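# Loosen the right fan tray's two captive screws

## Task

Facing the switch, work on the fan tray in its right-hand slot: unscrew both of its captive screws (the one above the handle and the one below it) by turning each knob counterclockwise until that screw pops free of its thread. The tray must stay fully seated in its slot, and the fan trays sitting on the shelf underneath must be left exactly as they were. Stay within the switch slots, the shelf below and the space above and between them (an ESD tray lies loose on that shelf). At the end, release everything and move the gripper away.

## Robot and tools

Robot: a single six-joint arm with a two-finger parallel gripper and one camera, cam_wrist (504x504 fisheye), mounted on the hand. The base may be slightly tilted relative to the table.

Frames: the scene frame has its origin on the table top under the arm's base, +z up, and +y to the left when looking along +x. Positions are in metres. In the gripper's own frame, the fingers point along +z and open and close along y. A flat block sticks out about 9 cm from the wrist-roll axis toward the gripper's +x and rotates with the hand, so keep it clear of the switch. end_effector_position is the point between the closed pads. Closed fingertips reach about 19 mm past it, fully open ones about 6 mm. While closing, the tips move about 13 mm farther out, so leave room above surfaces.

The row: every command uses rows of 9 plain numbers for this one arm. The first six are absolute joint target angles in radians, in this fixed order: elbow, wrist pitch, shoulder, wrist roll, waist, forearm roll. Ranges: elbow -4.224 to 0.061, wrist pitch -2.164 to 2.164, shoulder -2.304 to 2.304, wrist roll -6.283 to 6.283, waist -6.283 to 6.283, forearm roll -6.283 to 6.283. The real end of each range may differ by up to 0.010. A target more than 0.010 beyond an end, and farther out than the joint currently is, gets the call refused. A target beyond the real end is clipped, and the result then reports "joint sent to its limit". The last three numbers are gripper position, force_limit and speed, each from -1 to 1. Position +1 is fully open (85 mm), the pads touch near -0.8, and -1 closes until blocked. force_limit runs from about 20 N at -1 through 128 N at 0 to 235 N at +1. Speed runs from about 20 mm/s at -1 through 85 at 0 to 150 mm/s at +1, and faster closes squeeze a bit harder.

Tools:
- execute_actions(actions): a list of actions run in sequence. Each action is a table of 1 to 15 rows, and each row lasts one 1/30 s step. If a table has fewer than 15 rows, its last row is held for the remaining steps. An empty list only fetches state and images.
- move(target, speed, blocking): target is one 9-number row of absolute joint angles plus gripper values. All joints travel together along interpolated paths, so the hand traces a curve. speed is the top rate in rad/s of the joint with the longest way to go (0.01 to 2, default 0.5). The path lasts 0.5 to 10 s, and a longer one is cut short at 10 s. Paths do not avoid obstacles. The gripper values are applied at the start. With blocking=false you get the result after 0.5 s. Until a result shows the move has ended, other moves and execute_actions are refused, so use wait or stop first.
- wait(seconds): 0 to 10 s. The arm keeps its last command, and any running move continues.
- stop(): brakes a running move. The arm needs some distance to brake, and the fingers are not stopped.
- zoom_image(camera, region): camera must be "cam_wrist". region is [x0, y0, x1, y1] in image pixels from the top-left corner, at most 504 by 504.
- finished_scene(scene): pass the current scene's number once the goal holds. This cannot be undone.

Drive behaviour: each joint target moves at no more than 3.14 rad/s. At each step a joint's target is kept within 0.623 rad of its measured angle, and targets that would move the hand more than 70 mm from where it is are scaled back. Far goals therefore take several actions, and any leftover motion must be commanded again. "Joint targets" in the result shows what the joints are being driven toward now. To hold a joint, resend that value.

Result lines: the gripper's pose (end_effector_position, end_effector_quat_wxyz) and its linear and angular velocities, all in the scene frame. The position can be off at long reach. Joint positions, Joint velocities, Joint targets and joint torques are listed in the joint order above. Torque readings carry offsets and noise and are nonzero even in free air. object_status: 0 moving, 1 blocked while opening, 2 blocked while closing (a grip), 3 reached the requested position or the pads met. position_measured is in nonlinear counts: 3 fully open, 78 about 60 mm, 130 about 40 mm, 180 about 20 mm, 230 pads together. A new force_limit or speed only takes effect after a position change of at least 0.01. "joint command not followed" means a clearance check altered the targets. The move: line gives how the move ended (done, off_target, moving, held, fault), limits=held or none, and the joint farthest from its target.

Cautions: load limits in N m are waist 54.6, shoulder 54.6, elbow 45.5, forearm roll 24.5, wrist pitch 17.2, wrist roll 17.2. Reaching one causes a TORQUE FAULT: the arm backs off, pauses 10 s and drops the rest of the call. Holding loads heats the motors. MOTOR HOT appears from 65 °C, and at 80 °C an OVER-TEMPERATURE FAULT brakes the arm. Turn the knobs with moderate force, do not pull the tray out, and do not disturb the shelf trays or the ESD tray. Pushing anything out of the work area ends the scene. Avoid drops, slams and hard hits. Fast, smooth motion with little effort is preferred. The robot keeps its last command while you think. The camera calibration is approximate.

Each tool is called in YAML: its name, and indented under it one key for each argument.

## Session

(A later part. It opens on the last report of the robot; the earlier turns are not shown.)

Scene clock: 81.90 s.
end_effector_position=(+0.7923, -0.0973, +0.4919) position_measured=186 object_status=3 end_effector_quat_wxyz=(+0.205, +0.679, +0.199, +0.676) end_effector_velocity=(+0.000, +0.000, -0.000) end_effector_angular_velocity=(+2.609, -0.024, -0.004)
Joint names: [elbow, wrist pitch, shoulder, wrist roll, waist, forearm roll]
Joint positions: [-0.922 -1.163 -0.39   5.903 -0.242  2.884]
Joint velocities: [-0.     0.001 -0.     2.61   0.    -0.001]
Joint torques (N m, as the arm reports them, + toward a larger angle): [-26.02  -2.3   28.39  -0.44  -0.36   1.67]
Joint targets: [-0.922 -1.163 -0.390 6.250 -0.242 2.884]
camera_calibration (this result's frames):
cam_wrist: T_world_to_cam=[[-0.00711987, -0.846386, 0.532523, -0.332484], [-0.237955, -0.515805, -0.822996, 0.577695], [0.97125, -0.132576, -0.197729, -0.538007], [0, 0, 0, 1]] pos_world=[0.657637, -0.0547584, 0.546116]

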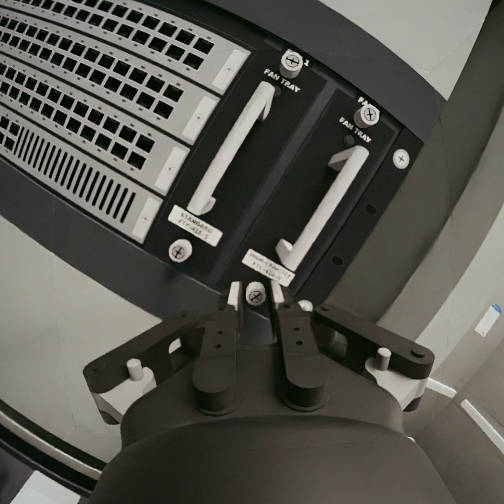

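execute_actions:
  actions:
    - [[-0.92221, -1.16295, -0.38972, 6.25, -0.2421, 2.8843, -0.45, -0.3, 0.5]]
    - [[-0.92221, -1.16295, -0.38972, 6.25, -0.2421, 2.8843, -1, -0.3, -0.3]]
    - [[-0.92221, -1.16295, -0.38972, 6.25, -0.2421, 2.8843, -1, -0.3, -0.3]]
    - [[-0.92176, -1.16312, -0.38943, 4.95, -0.24215, 2.88427, -1, -0.3, -0.3]]
    - [[-0.92131, -1.16328, -0.38915, 3.65, -0.2422, 2.88424, -1, -0.3, -0.3]]
    - [[-0.92086, -1.16345, -0.38886, 2.35, -0.24225, 2.88421, -1, -0.3, -0.3]]
    - [[-0.92041, -1.16361, -0.38857, 1.05, -0.2423, 2.88418, -1, -0.3, -0.3]]
    - [[-0.91996, -1.16378, -0.38829, -0.25, -0.24235, 2.88415, -1, -0.3, -0.3]]
    - [[-0.91996, -1.16378, -0.38829, -0.25, -0.24235, 2.88415, -1, -0.3, -0.3]]

Scene clock: 87.20 s.
end_effector_position=(+0.7915, -0.0973, +0.4918) position_measured=206 object_status=2 end_effector_quat_wxyz=(+0.160, +0.691, +0.154, +0.688) end_effector_velocity=(-0.000, -0.000, +0.001) end_effector_angular_velocity=(-0.008, -0.002, -0.001)
Joint names: [elbow, wrist pitch, shoulder, wrist roll, waist, forearm roll]
Joint positions: [-0.92  -1.164 -0.388 -0.249 -0.242  2.884]
Joint velocities: [ 0.    -0.002  0.    -0.008 -0.001  0.001]
Joint torques (N m, as the arm reports them, + toward a larger angle): [-25.72  -2.    25.74  -0.02   1.91   0.81]
Joint targets: [-0.920 -1.164 -0.388 -0.250 -0.242 2.884]
camera_calibration (this result's frames):
cam_wrist: T_world_to_cam=[[-0.00803747, -0.908578, 0.417638, -0.281304], [-0.237247, -0.403994, -0.883461, 0.617522], [0.971416, -0.106184, -0.21231, -0.527676], [0, 0, 0, 1]] pos_world=[0.656837, -0.0621428, 0.551009]

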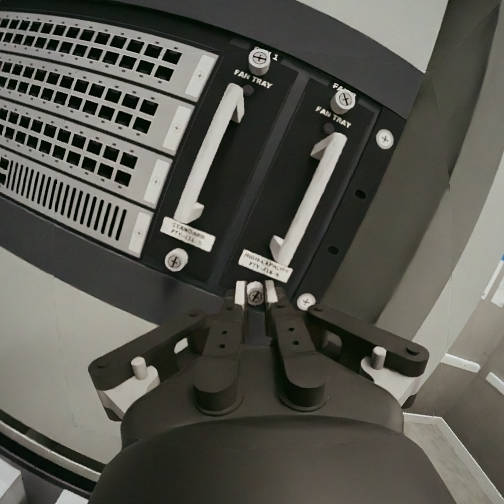

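execute_actions:
  actions:
    - [[-0.91996, -1.16378, -0.38829, -0.25, -0.24235, 2.88415, -0.45, -0.3, 0.5]]

zoom_image:
  camera: "cam_wrist"
  region: [140, 220, 320, 340]

Scene clock: 88.03 s.
end_effector_position=(+0.7915, -0.0972, +0.4919) position_measured=186 object_status=3 end_effector_quat_wxyz=(+0.161, +0.691, +0.154, +0.688) end_effector_velocity=(-0.000, -0.001, +0.001) end_effector_angular_velocity=(-0.001, -0.002, -0.001)
Joint names: [elbow, wrist pitch, shoulder, wrist roll, waist, forearm roll]
Joint positions: [-0.92  -1.164 -0.388 -0.25  -0.242  2.884]
Joint velocities: [ 0.    -0.001  0.    -0.001 -0.001  0.   ]
Joint torques (N m, as the arm reports them, + toward a larger angle): [-25.58  -2.27  26.52   0.21   0.53   1.96]
Joint targets: [-0.920 -1.164 -0.388 -0.250 -0.242 2.884]
camera_calibration (this result's frames):
cam_wrist: T_world_to_cam=[[-0.00789531, -0.908218, 0.418424, -0.281691], [-0.237048, -0.40481, -0.883141, 0.617204], [0.971466, -0.106159, -0.212095, -0.527801], [0, 0, 0, 1]] pos_world=[0.656823, -0.0620171, 0.551]

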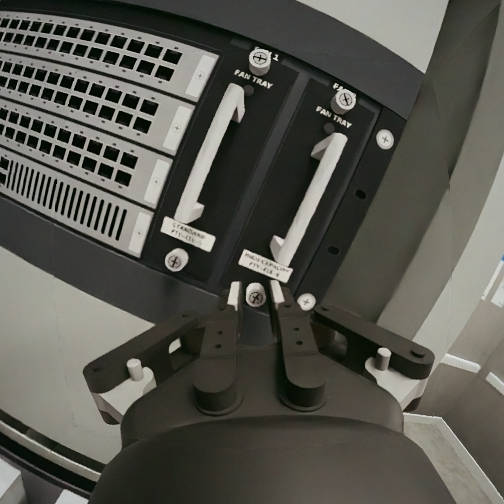

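Region (140, 220, 320, 340) of cam_wrist's 504x504 image, scaled by 2.800, with more detail than that image has.

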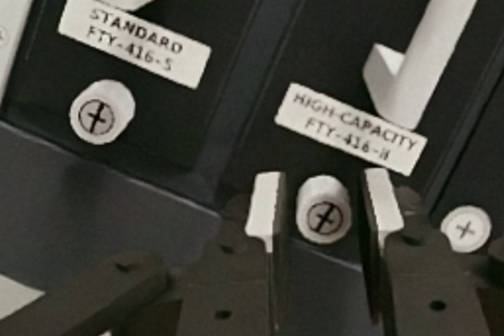

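zoom_image:
  camera: "cam_wrist"
  region: [200, 240, 320, 340]

Region (200, 240, 320, 340) of cam_wrist's 504x504 image, scaled by 4.200, with more detail than that image has.

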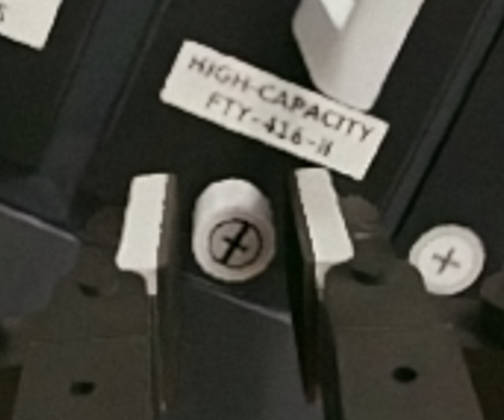

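move:
  target: [-0.7737, -1.2120, -0.2895, 1.0, -0.2624, 2.8666, -0.45, -0.3, 0.5]
  speed: 1.5

move:
  target: [-0.8558, -0.9150, -0.0519, 6.25, -0.2972, 2.7703, -0.1, -0.3, 0.5]
  speed: 2

Scene clock: 92.73 s.
end_effector_position=(+0.7403, -0.0930, +0.4940) position_measured=186 object_status=3 end_effector_quat_wxyz=(-0.274, +0.650, -0.280, +0.651) end_effector_velocity=(-0.000, -0.000, -0.000) end_effector_angular_velocity=(+0.003, +0.000, -0.001)
Joint names: [elbow, wrist pitch, shoulder, wrist roll, waist, forearm roll]
Joint positions: [-0.774 -1.212 -0.29   1.    -0.262  2.867]
Joint velocities: [ 0.     0.     0.     0.002 -0.     0.001]
Joint torques (N m, as the arm reports them, + toward a larger angle): [-24.36  -2.3   23.69   0.22   1.84   0.58]
Joint targets: [-0.774 -1.212 -0.289 1.000 -0.262 2.867]
move: done; limits=none; farthest joint: the waist, 0.000 radians from its target (0.020 radians at the start)
camera_calibration (this result's frames):
cam_wrist: T_world_to_cam=[[-0.00744096, -0.681496, -0.731784, 0.309809], [-0.226965, 0.713856, -0.662493, 0.596184], [0.973874, 0.16116, -0.159988, -0.479753], [0, 0, 0, 1]] pos_world=[0.604838, -0.137139, 0.544926]

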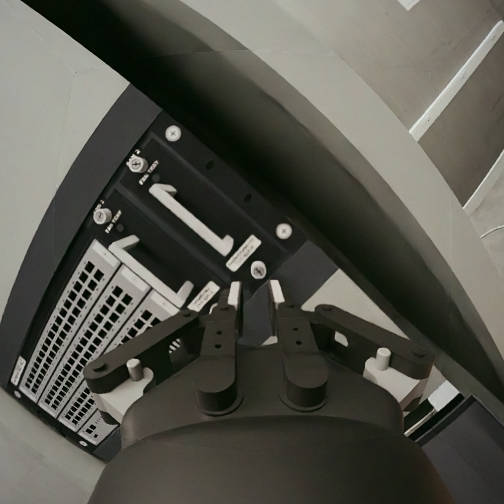

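Scene clock: 96.30 s.
end_effector_position=(+0.7403, -0.0952, +0.6306) position_measured=141 object_status=3 end_effector_quat_wxyz=(+0.132, +0.697, +0.127, +0.694) end_effector_velocity=(+0.000, +0.000, +0.000) end_effector_angular_velocity=(+0.002, -0.000, +0.000)
Joint names: [elbow, wrist pitch, shoulder, wrist roll, waist, forearm roll]
Joint positions: [-0.856 -0.915 -0.052  6.25  -0.297  2.77 ]
Joint velocities: [-0.     0.     0.     0.002  0.    -0.   ]
Joint torques (N m, as the arm reports them, + toward a larger angle): [-29.23  -2.13  19.44   0.06   1.9    0.42]
Joint targets: [-0.856 -0.915 -0.052 6.250 -0.297 2.770]
move: done; limits=none; farthest joint: the waist, 0.000 radians from its target (0.035 radians at the start)
camera_calibration (this result's frames):
cam_wrist: T_world_to_cam=[[-0.00715847, -0.939114, 0.343531, -0.294547], [-0.2364, -0.332212, -0.913099, 0.753705], [0.971629, -0.0877472, -0.219629, -0.441992], [0, 0, 0, 1]] pos_world=[0.60552, -0.0650066, 0.692319]

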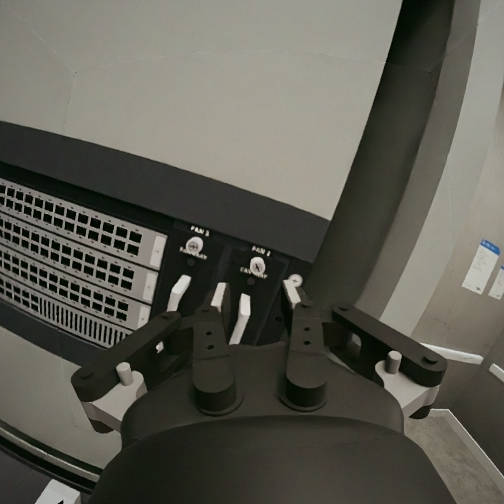

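move:
  target: [-0.9641, -0.8912, -0.1415, 6.25, -0.2727, 2.7951, -0.1, -0.3, 0.5]
  speed: 0.25

zoom_image:
  camera: "cam_wrist"
  region: [200, 240, 320, 340]

Scene clock: 97.43 s.
end_effector_position=(+0.7802, -0.0955, +0.6306) position_measured=141 object_status=3 end_effector_quat_wxyz=(+0.128, +0.697, +0.122, +0.695) end_effector_velocity=(+0.001, +0.000, +0.000) end_effector_angular_velocity=(+0.000, -0.001, +0.001)
Joint names: [elbow, wrist pitch, shoulder, wrist roll, waist, forearm roll]
Joint positions: [-0.964 -0.891 -0.141  6.25  -0.273  2.795]
Joint velocities: [-0.002 -0.    -0.002  0.     0.001  0.   ]
Joint torques (N m, as the arm reports them, + toward a larger angle): [-29.93  -2.18  24.43   0.02   1.14   1.1 ]
Joint targets: [-0.964 -0.891 -0.141 6.250 -0.273 2.795]
move: done; limits=none; farthest joint: the waist, 0.000 radians from its target (0.024 radians at the start)
camera_calibration (this result's frames):
cam_wrist: T_world_to_cam=[[-0.00726284, -0.943508, 0.33127, -0.287186], [-0.236286, -0.320278, -0.917382, 0.766736], [0.971656, -0.0849374, -0.220612, -0.479929], [0, 0, 0, 1]] pos_world=[0.64541, -0.0661571, 0.692649]

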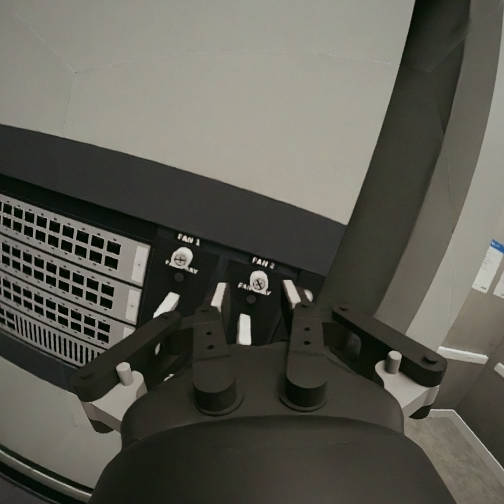

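Region (200, 240, 320, 340) of cam_wrist's 504x504 image, scaled by 4.200, with more detail than that image has.

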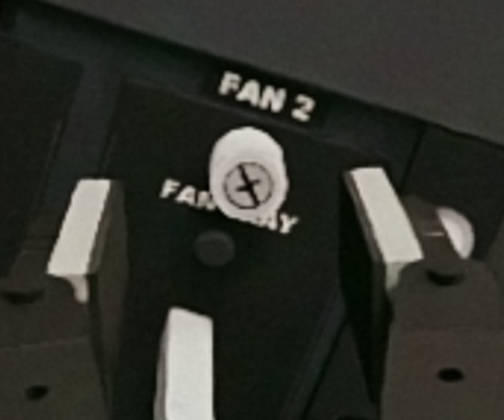

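move:
  target: [-0.9909, -0.8789, -0.1557, 6.25, -0.2716, 2.7930, -0.1, -0.3, 0.5]
  speed: 0.1

zoom_image:
  camera: "cam_wrist"
  region: [200, 240, 320, 340]

Scene clock: 99.83 s.
end_effector_position=(+0.7882, -0.0969, +0.6341) position_measured=141 object_status=3 end_effector_quat_wxyz=(+0.129, +0.697, +0.124, +0.694) end_effector_velocity=(+0.000, -0.001, +0.000) end_effector_angular_velocity=(+0.000, +0.000, -0.001)
Joint names: [elbow, wrist pitch, shoulder, wrist roll, waist, forearm roll]
Joint positions: [-0.991 -0.879 -0.156  6.25  -0.272  2.793]
Joint velocities: [-0.002  0.001 -0.001  0.001 -0.001 -0.   ]
Joint torques (N m, as the arm reports them, + toward a larger angle): [-29.8   -2.03  25.38   0.24   0.46   2.3 ]
Joint targets: [-0.991 -0.879 -0.156 6.250 -0.272 2.793]
move: done; limits=none; farthest joint: the waist, 0.000 radians from its target (0.001 radians at the start)
camera_calibration (this result's frames):
cam_wrist: T_world_to_cam=[[-0.00724116, -0.942019, 0.33548, -0.292137], [-0.23653, -0.324355, -0.915886, 0.770297], [0.971597, -0.0859832, -0.220467, -0.487238], [0, 0, 0, 1]] pos_world=[0.653482, -0.0672428, 0.696091]

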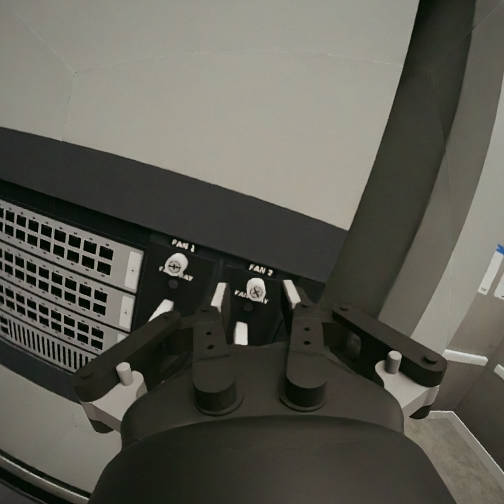

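Region (200, 240, 320, 340) of cam_wrist's 504x504 image, scaled by 4.200, with more detail than that image has.

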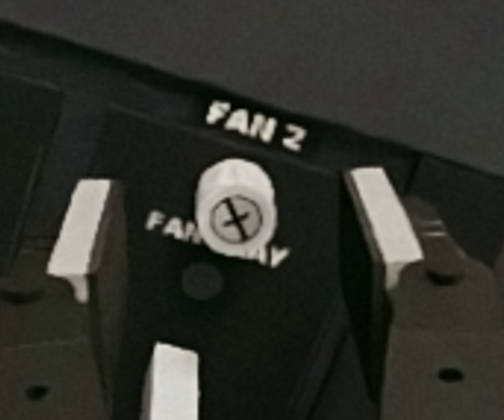

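move:
  target: [-1.0089, -0.8730, -0.1682, 6.25, -0.2690, 2.7946, -0.45, -0.3, 0.5]
  speed: 0.06

zoom_image:
  camera: "cam_wrist"
  region: [200, 240, 320, 340]

Scene clock: 101.20 s.
end_effector_position=(+0.7943, -0.0972, +0.6350) position_measured=186 object_status=3 end_effector_quat_wxyz=(+0.129, +0.697, +0.124, +0.694) end_effector_velocity=(+0.001, -0.000, +0.000) end_effector_angular_velocity=(+0.000, -0.000, -0.001)
Joint names: [elbow, wrist pitch, shoulder, wrist roll, waist, forearm roll]
Joint positions: [-1.009 -0.873 -0.168  6.25  -0.269  2.795]
Joint velocities: [-0.002  0.001 -0.001 -0.    -0.     0.001]
Joint torques (N m, as the arm reports them, + toward a larger angle): [-30.02  -2.18  25.37   0.2   -0.6    1.33]
Joint targets: [-1.009 -0.873 -0.168 6.250 -0.269 2.795]
move: done; limits=none; farthest joint: the waist, 0.000 radians from its target (0.003 radians at the start)
camera_calibration (this result's frames):
cam_wrist: T_world_to_cam=[[-0.00717435, -0.941966, 0.335632, -0.29281], [-0.236577, -0.324514, -0.915818, 0.772395], [0.971586, -0.0859734, -0.22052, -0.492876], [0, 0, 0, 1]] pos_world=[0.659501, -0.0675384, 0.69696]

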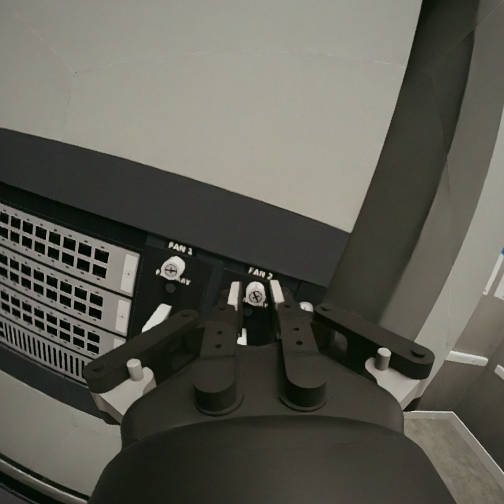

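Region (200, 240, 320, 340) of cam_wrist's 504x504 image, scaled by 4.200, with more detail than that image has.

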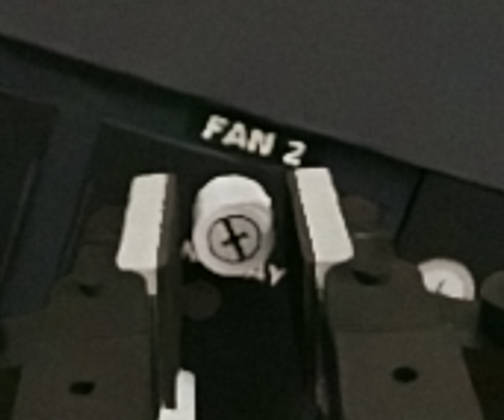

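execute_actions:
  actions:
    - [[-1.0089, -0.8730, -0.1682, 6.25, -0.2690, 2.7946, -1, -0.3, -0.3]]
    - [[-1.0089, -0.8730, -0.1682, 6.25, -0.2690, 2.7946, -1, -0.3, -0.3]]
    - [[-1.00846, -0.87311, -0.16786, 4.95, -0.26909, 2.79452, -1, -0.3, -0.3]]
    - [[-1.00802, -0.87323, -0.16751, 3.65, -0.26918, 2.79444, -1, -0.3, -0.3]]
    - [[-1.00802, -0.87323, -0.16751, 3.65, -0.26918, 2.79444, -1, -0.3, -0.3]]

Scene clock: 104.23 s.
end_effector_position=(+0.7940, -0.0971, +0.6351) position_measured=205 object_status=2 end_effector_quat_wxyz=(+0.704, +0.068, +0.705, +0.062) end_effector_velocity=(+0.000, +0.000, -0.000) end_effector_angular_velocity=(-0.009, +0.000, +0.000)
Joint names: [elbow, wrist pitch, shoulder, wrist roll, waist, forearm roll]
Joint positions: [-1.008 -0.873 -0.167  3.651 -0.269  2.794]
Joint velocities: [ 0.    -0.    -0.    -0.009  0.     0.   ]
Joint torques (N m, as the arm reports them, + toward a larger angle): [-29.24  -0.98  17.41   0.39   2.52   0.83]
Joint targets: [-1.008 -0.873 -0.168 3.650 -0.269 2.794]
camera_calibration (this result's frames):
cam_wrist: T_world_to_cam=[[0.00846566, 0.980016, 0.198738, -0.0316513], [-0.230951, -0.191456, 0.953943, -0.406565], [0.972929, -0.0539745, 0.224715, -0.773322], [0, 0, 0, 1]] pos_world=[0.658759, -0.0885599, 0.567906]

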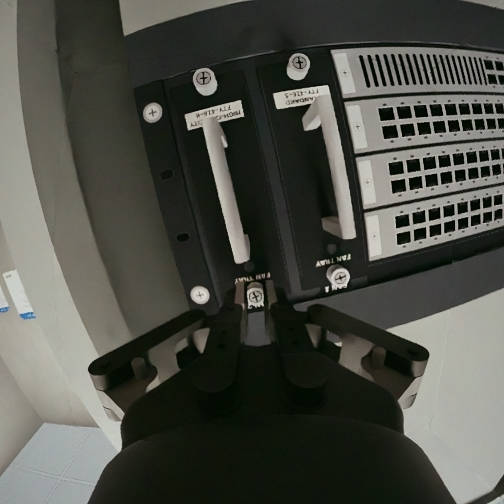

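zoom_image:
  camera: "cam_wrist"
  region: [140, 30, 340, 150]

Region (140, 30, 340, 150) of cam_wrist's 504x504 image, scaled by 2.520, with more detail than that image has; it fills the top 302 rows of this view, and the rest is white.

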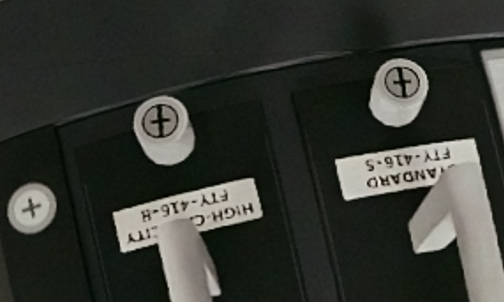

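execute_actions:
  actions:
    - [[-1.00714, -0.87345, -0.16682, 2.35, -0.26936, 2.79428, -1, -0.3, -0.3]]
    - [[-1.0067, -0.87357, -0.16648, 1.05, -0.26945, 2.7942, -1, -0.3, -0.3]]
    - [[-1.00626, -0.87368, -0.16614, -0.25, -0.26954, 2.79412, -1, -0.3, -0.3]]
    - [[-1.00582, -0.87379, -0.16579, -1.55, -0.26963, 2.79404, -1, -0.3, -0.3]]
    - [[-1.00538, -0.8739, -0.16545, -2.85, -0.26972, 2.79396, -1, -0.3, -0.3]]
    - [[-1.00494, -0.87402, -0.1651, -4.15, -0.26981, 2.79388, -1, -0.3, -0.3]]
    - [[-1.0045, -0.87413, -0.16476, -5.45, -0.2699, 2.7938, -1, -0.3, -0.3]]
    - [[-1.00423, -0.8742, -0.16455, -6.25, -0.26995, 2.79375, -1, -0.3, -0.3]]
    - [[-1.00423, -0.8742, -0.16455, -6.25, -0.26995, 2.79375, -1, -0.3, -0.3]]

Scene clock: 110.10 s.
end_effector_position=(+0.7926, -0.0973, +0.6349) position_measured=205 object_status=2 end_effector_quat_wxyz=(+0.106, +0.701, +0.100, +0.698) end_effector_velocity=(-0.000, -0.001, +0.000) end_effector_angular_velocity=(-0.002, -0.000, -0.001)
Joint names: [elbow, wrist pitch, shoulder, wrist roll, waist, forearm roll]
Joint positions: [-1.004 -0.874 -0.165 -6.25  -0.27   2.794]
Joint velocities: [ 0.    -0.     0.    -0.002 -0.001  0.   ]
Joint torques (N m, as the arm reports them, + toward a larger angle): [-26.61  -2.13  24.33   0.17   0.58   0.91]
Joint targets: [-1.004 -0.874 -0.165 -6.250 -0.270 2.794]
camera_calibration (this result's frames):
cam_wrist: T_world_to_cam=[[-0.00763318, -0.962099, 0.272594, -0.254458], [-0.236302, -0.263146, -0.935369, 0.790087], [0.97165, -0.0715543, -0.225337, -0.486916], [0, 0, 0, 1]] pos_world=[0.657869, -0.0717468, 0.698666]

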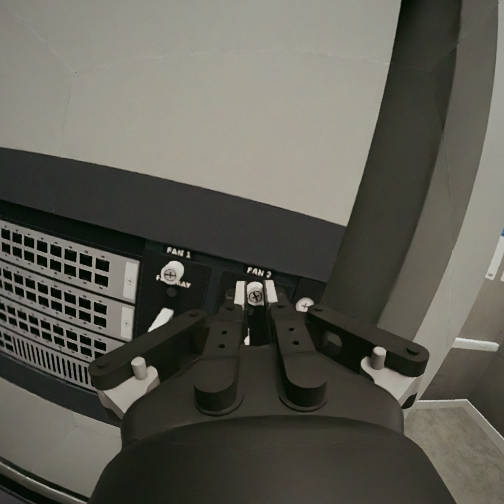

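execute_actions:
  actions:
    - [[-1.00423, -0.8742, -0.16455, -6.25, -0.26995, 2.79375, -0.45, -0.3, 0.5], [-1.00423, -0.8742, -0.16455, -6.25, -0.26995, 2.79375, -0.45, -0.3, 0.5], [-1.00423, -0.8742, -0.16455, -6.25, -0.26995, 2.79375, -0.45, -0.3, 0.5], [-1.00423, -0.8742, -0.16455, -6.25, -0.26995, 2.79375, -0.45, -0.3, 0.5], [-1.00423, -0.8742, -0.16455, -6.25, -0.26995, 2.79375, -0.45, -0.3, 0.5], [-1.00423, -0.8742, -0.16455, -6.25, -0.26995, 2.79375, -0.45, -0.3, 0.5], [-1.00423, -0.8742, -0.16455, -6.25, -0.26995, 2.79375, -0.45, -0.3, 0.5], [-1.00423, -0.8742, -0.16455, -6.25, -0.26995, 2.79375, -0.45, -0.3, 0.5], [-1.00423, -0.8742, -0.16455, 6.25, -0.26995, 2.79375, -0.45, -0.3, 0.5]]
    - [[-1.00423, -0.8742, -0.16455, 6.25, -0.26995, 2.79375, -0.45, -0.3, 0.5]]
    - [[-1.00423, -0.8742, -0.16455, 6.25, -0.26995, 2.79375, -0.45, -0.3, 0.5]]
    - [[-1.00423, -0.8742, -0.16455, 6.25, -0.26995, 2.79375, -0.45, -0.3, 0.5]]
    - [[-1.00423, -0.8742, -0.16455, 6.25, -0.26995, 2.79375, -0.45, -0.3, 0.5]]
    - [[-1.00423, -0.8742, -0.16455, 6.25, -0.26995, 2.79375, -0.45, -0.3, 0.5]]
    - [[-1.00423, -0.8742, -0.16455, 6.25, -0.26995, 2.79375, -0.45, -0.3, 0.5]]
    - [[-1.00423, -0.8742, -0.16455, 6.25, -0.26995, 2.79375, -0.45, -0.3, 0.5]]
    - [[-1.00423, -0.8742, -0.16455, 6.25, -0.26995, 2.79375, -0.45, -0.3, 0.5]]
    - [[-1.00423, -0.8742, -0.16455, 6.25, -0.26995, 2.79375, -0.45, -0.3, 0.5]]
    - [[-1.00423, -0.8742, -0.16455, 6.25, -0.26995, 2.79375, -0.45, -0.3, 0.5]]

zoom_image:
  camera: "cam_wrist"
  region: [200, 240, 320, 340]

Scene clock: 116.10 s.
end_effector_position=(+0.7926, -0.0972, +0.6350) position_measured=186 object_status=3 end_effector_quat_wxyz=(+0.129, +0.697, +0.124, +0.694) end_effector_velocity=(-0.000, -0.001, +0.000) end_effector_angular_velocity=(+0.000, -0.001, -0.000)
Joint names: [elbow, wrist pitch, shoulder, wrist roll, waist, forearm roll]
Joint positions: [-1.004 -0.874 -0.165  6.25  -0.27   2.794]
Joint velocities: [-0.    -0.001 -0.     0.001 -0.001 -0.001]
Joint torques (N m, as the arm reports them, + toward a larger angle): [-30.65  -2.17  23.32   0.13  -1.29   0.49]
Joint targets: [-1.004 -0.874 -0.165 6.250 -0.270 2.794]
camera_calibration (this result's frames):
cam_wrist: T_world_to_cam=[[-0.00720608, -0.941788, 0.336129, -0.293118], [-0.236581, -0.324989, -0.915648, 0.771859], [0.971585, -0.08612, -0.220468, -0.491364], [0, 0, 0, 1]] pos_world=[0.657897, -0.067526, 0.696947]

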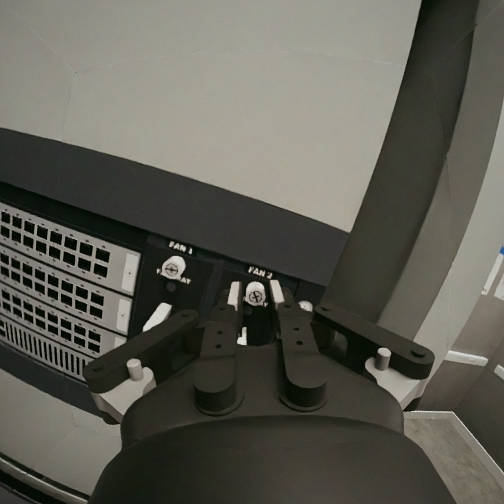

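Region (200, 240, 320, 340) of cam_wrist's 504x504 image, scaled by 4.200, with more detail than that image has.

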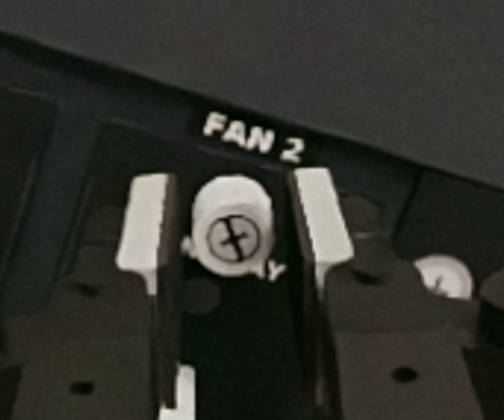

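execute_actions:
  actions:
    - [[-1.00423, -0.8742, -0.16455, 6.25, -0.26995, 2.79375, -1, -0.3, -0.3]]
    - [[-1.00423, -0.8742, -0.16455, 6.25, -0.26995, 2.79375, -1, -0.3, -0.3], [-1.00423, -0.8742, -0.16455, 6.25, -0.26995, 2.79375, -1, -0.3, -0.3], [-1.00423, -0.8742, -0.16455, 6.25, -0.26995, 2.79375, -1, -0.3, -0.3], [-1.00423, -0.8742, -0.16455, 6.25, -0.26995, 2.79375, -1, -0.3, -0.3], [-1.00423, -0.8742, -0.16455, 6.25, -0.26995, 2.79375, -1, -0.3, -0.3], [-1.00379, -0.87431, -0.16421, 5.5, -0.27004, 2.79367, -1, -0.3, -0.3]]
    - [[-1.00335, -0.87443, -0.16386, 4.3, -0.27013, 2.79359, -1, -0.3, -0.3]]
    - [[-1.00291, -0.87454, -0.16352, 3.0, -0.27022, 2.79351, -1, -0.3, -0.3]]
    - [[-1.00247, -0.87465, -0.16317, 1.7, -0.27031, 2.79343, -1, -0.3, -0.3]]
    - [[-1.00203, -0.87477, -0.16283, 0.4, -0.2704, 2.79335, -1, -0.3, -0.3]]
    - [[-1.00159, -0.87488, -0.16249, -0.9, -0.27049, 2.79327, -1, -0.3, -0.3]]
    - [[-1.00115, -0.87499, -0.16214, -2.2, -0.27058, 2.79319, -1, -0.3, -0.3]]
    - [[-1.00071, -0.8751, -0.1618, -3.5, -0.27067, 2.79311, -1, -0.3, -0.3]]
    - [[-1.00071, -0.8751, -0.1618, -3.5, -0.27067, 2.79311, -1, -0.3, -0.3]]

Scene clock: 122.10 s.
end_effector_position=(+0.7914, -0.0972, +0.6349) position_measured=206 object_status=2 end_effector_quat_wxyz=(+0.664, -0.235, +0.668, -0.240) end_effector_velocity=(-0.000, -0.001, +0.000) end_effector_angular_velocity=(-0.008, -0.000, -0.002)
Joint names: [elbow, wrist pitch, shoulder, wrist roll, waist, forearm roll]
Joint positions: [-1.001 -0.875 -0.162 -3.499 -0.271  2.793]
Joint velocities: [ 0.    -0.001 -0.    -0.008 -0.002  0.   ]
Joint torques (N m, as the arm reports them, + toward a larger angle): [-28.13  -1.31  23.05   0.     0.49   1.63]
Joint targets: [-1.001 -0.875 -0.162 -3.500 -0.271 2.793]
camera_calibration (this result's frames):
cam_wrist: T_world_to_cam=[[0.00502125, 0.785461, -0.618891, 0.471488], [-0.224364, 0.604005, 0.764748, -0.214783], [0.974493, 0.135017, 0.179262, -0.724764], [0, 0, 0, 1]] pos_world=[0.65572, -0.142749, 0.585977]

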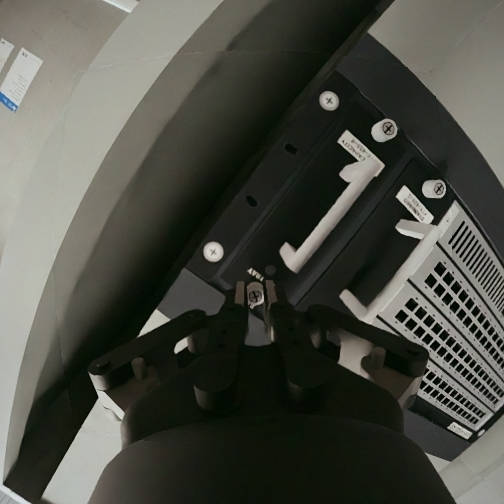

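zoom_image:
  camera: "cam_wrist"
  region: [320, 90, 470, 230]

Region (320, 90, 470, 230) of cam_wrist's 504x504 image, scaled by 3.360, with more detail than that image has; it fills the top 470 rows of this view, and the rest is white.

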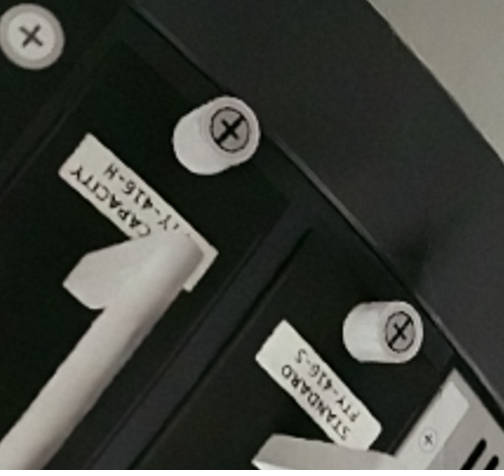

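execute_actions:
  actions:
    - [[-1.00071, -0.8751, -0.1618, -4.8, -0.27067, 2.79311, -1, -0.3, -0.3]]
    - [[-1.00071, -0.8751, -0.1618, -6.1, -0.27067, 2.79311, -1, -0.3, -0.3]]
    - [[-1.00071, -0.8751, -0.1618, -6.25, -0.27067, 2.79311, -1, -0.3, -0.3]]

Scene clock: 124.03 s.
end_effector_position=(+0.7914, -0.0974, +0.6348) position_measured=206 object_status=2 end_effector_quat_wxyz=(+0.106, +0.701, +0.100, +0.698) end_effector_velocity=(+0.000, +0.001, -0.000) end_effector_angular_velocity=(-0.023, +0.000, +0.002)
Joint names: [elbow, wrist pitch, shoulder, wrist roll, waist, forearm roll]
Joint positions: [-1.001 -0.875 -0.162 -6.248 -0.271  2.793]
Joint velocities: [ 0.    -0.     0.    -0.022  0.001 -0.001]
Joint torques (N m, as the arm reports them, + toward a larger angle): [-31.38  -1.87  23.27   0.39   2.37   0.68]
Joint targets: [-1.001 -0.875 -0.162 -6.250 -0.271 2.793]
camera_calibration (this result's frames):
cam_wrist: T_world_to_cam=[[-0.00778859, -0.962545, 0.27101, -0.253458], [-0.23646, -0.261559, -0.935774, 0.790233], [0.97161, -0.0713715, -0.225566, -0.485497], [0, 0, 0, 1]] pos_world=[0.656599, -0.0719222, 0.698658]

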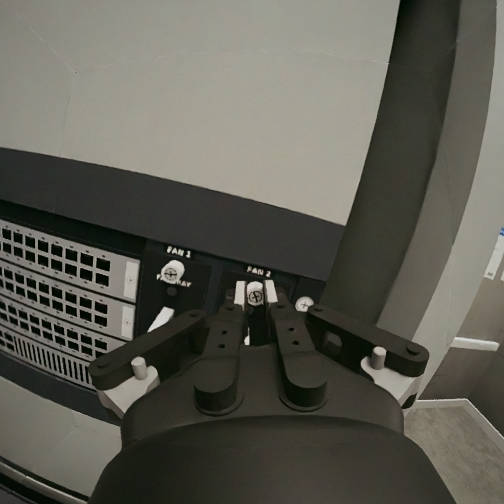

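execute_actions:
  actions:
    - [[-1.00071, -0.8751, -0.1618, -6.25, -0.27067, 2.79311, -0.45, -0.3, 0.5]]

zoom_image:
  camera: "cam_wrist"
  region: [200, 240, 320, 340]

Scene clock: 124.73 s.
end_effector_position=(+0.7914, -0.0972, +0.6350) position_measured=186 object_status=3 end_effector_quat_wxyz=(+0.106, +0.701, +0.101, +0.698) end_effector_velocity=(-0.000, -0.000, +0.000) end_effector_angular_velocity=(-0.001, -0.001, -0.001)
Joint names: [elbow, wrist pitch, shoulder, wrist roll, waist, forearm roll]
Joint positions: [-1.001 -0.875 -0.162 -6.25  -0.271  2.793]
Joint velocities: [ 0.001 -0.001  0.    -0.001 -0.001  0.   ]
Joint torques (N m, as the arm reports them, + toward a larger angle): [-30.13  -2.13  25.54   0.07  -0.22   1.85]
Joint targets: [-1.001 -0.875 -0.162 -6.250 -0.271 2.793]
camera_calibration (this result's frames):
cam_wrist: T_world_to_cam=[[-0.00751197, -0.961963, 0.273076, -0.254795], [-0.236121, -0.263655, -0.935271, 0.789623], [0.971695, -0.0715048, -0.22516, -0.485867], [0, 0, 0, 1]] pos_world=[0.656647, -0.0716567, 0.698693]

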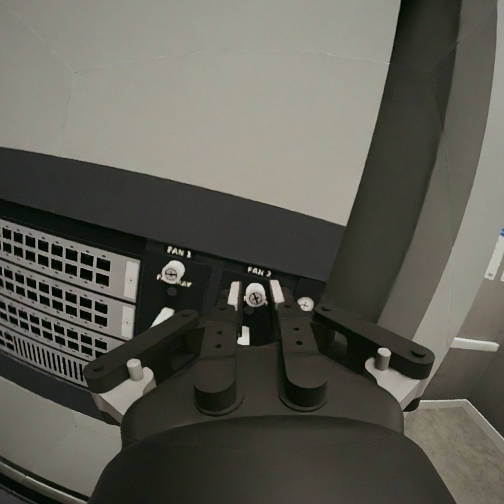

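Region (200, 240, 320, 340) of cam_wrist's 504x504 image, scaled by 4.200, with more detail than that image has.

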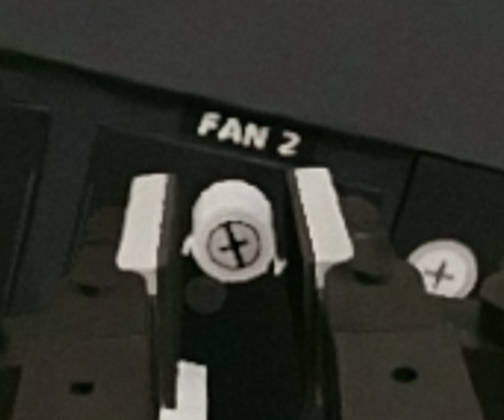

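move:
  target: [-0.748, -0.939, 0.038, -6.25, -0.3217, 2.745, -0.45, -0.3, 0.5]
  speed: 0.5

Scene clock: 126.30 s.
end_effector_position=(+0.7002, -0.0928, +0.6280) position_measured=186 object_status=3 end_effector_quat_wxyz=(+0.113, +0.699, +0.108, +0.697) end_effector_velocity=(-0.001, +0.000, -0.000) end_effector_angular_velocity=(-0.001, +0.000, -0.000)
Joint names: [elbow, wrist pitch, shoulder, wrist roll, waist, forearm roll]
Joint positions: [-0.748 -0.939  0.038 -6.25  -0.322  2.745]
Joint velocities: [ 0.003 -0.     0.003 -0.001 -0.    -0.   ]
Joint torques (N m, as the arm reports them, + toward a larger angle): [-28.83  -2.19  19.44   0.24  -0.33   1.3 ]
Joint targets: [-0.748 -0.939 0.038 -6.250 -0.322 2.745]
move: done; limits=none; farthest joint: the waist, 0.000 radians from its target (0.051 radians at the start)
camera_calibration (this result's frames):
cam_wrist: T_world_to_cam=[[-0.00656835, -0.956323, 0.292239, -0.261514], [-0.235164, -0.282572, -0.929974, 0.757008], [0.971934, -0.0748324, -0.223036, -0.40025], [0, 0, 0, 1]] pos_world=[0.565319, -0.0661339, 0.691152]

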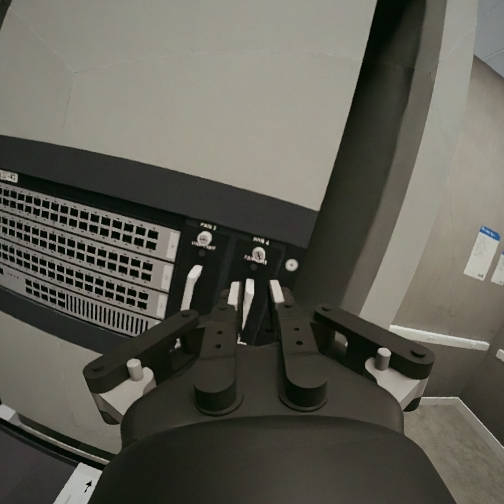

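Both knobs visibly popped outward on release, and the arm is clear of the switch. Ending scene 1.

finished_scene:
  scene: 1

The scene is finished: the task was done.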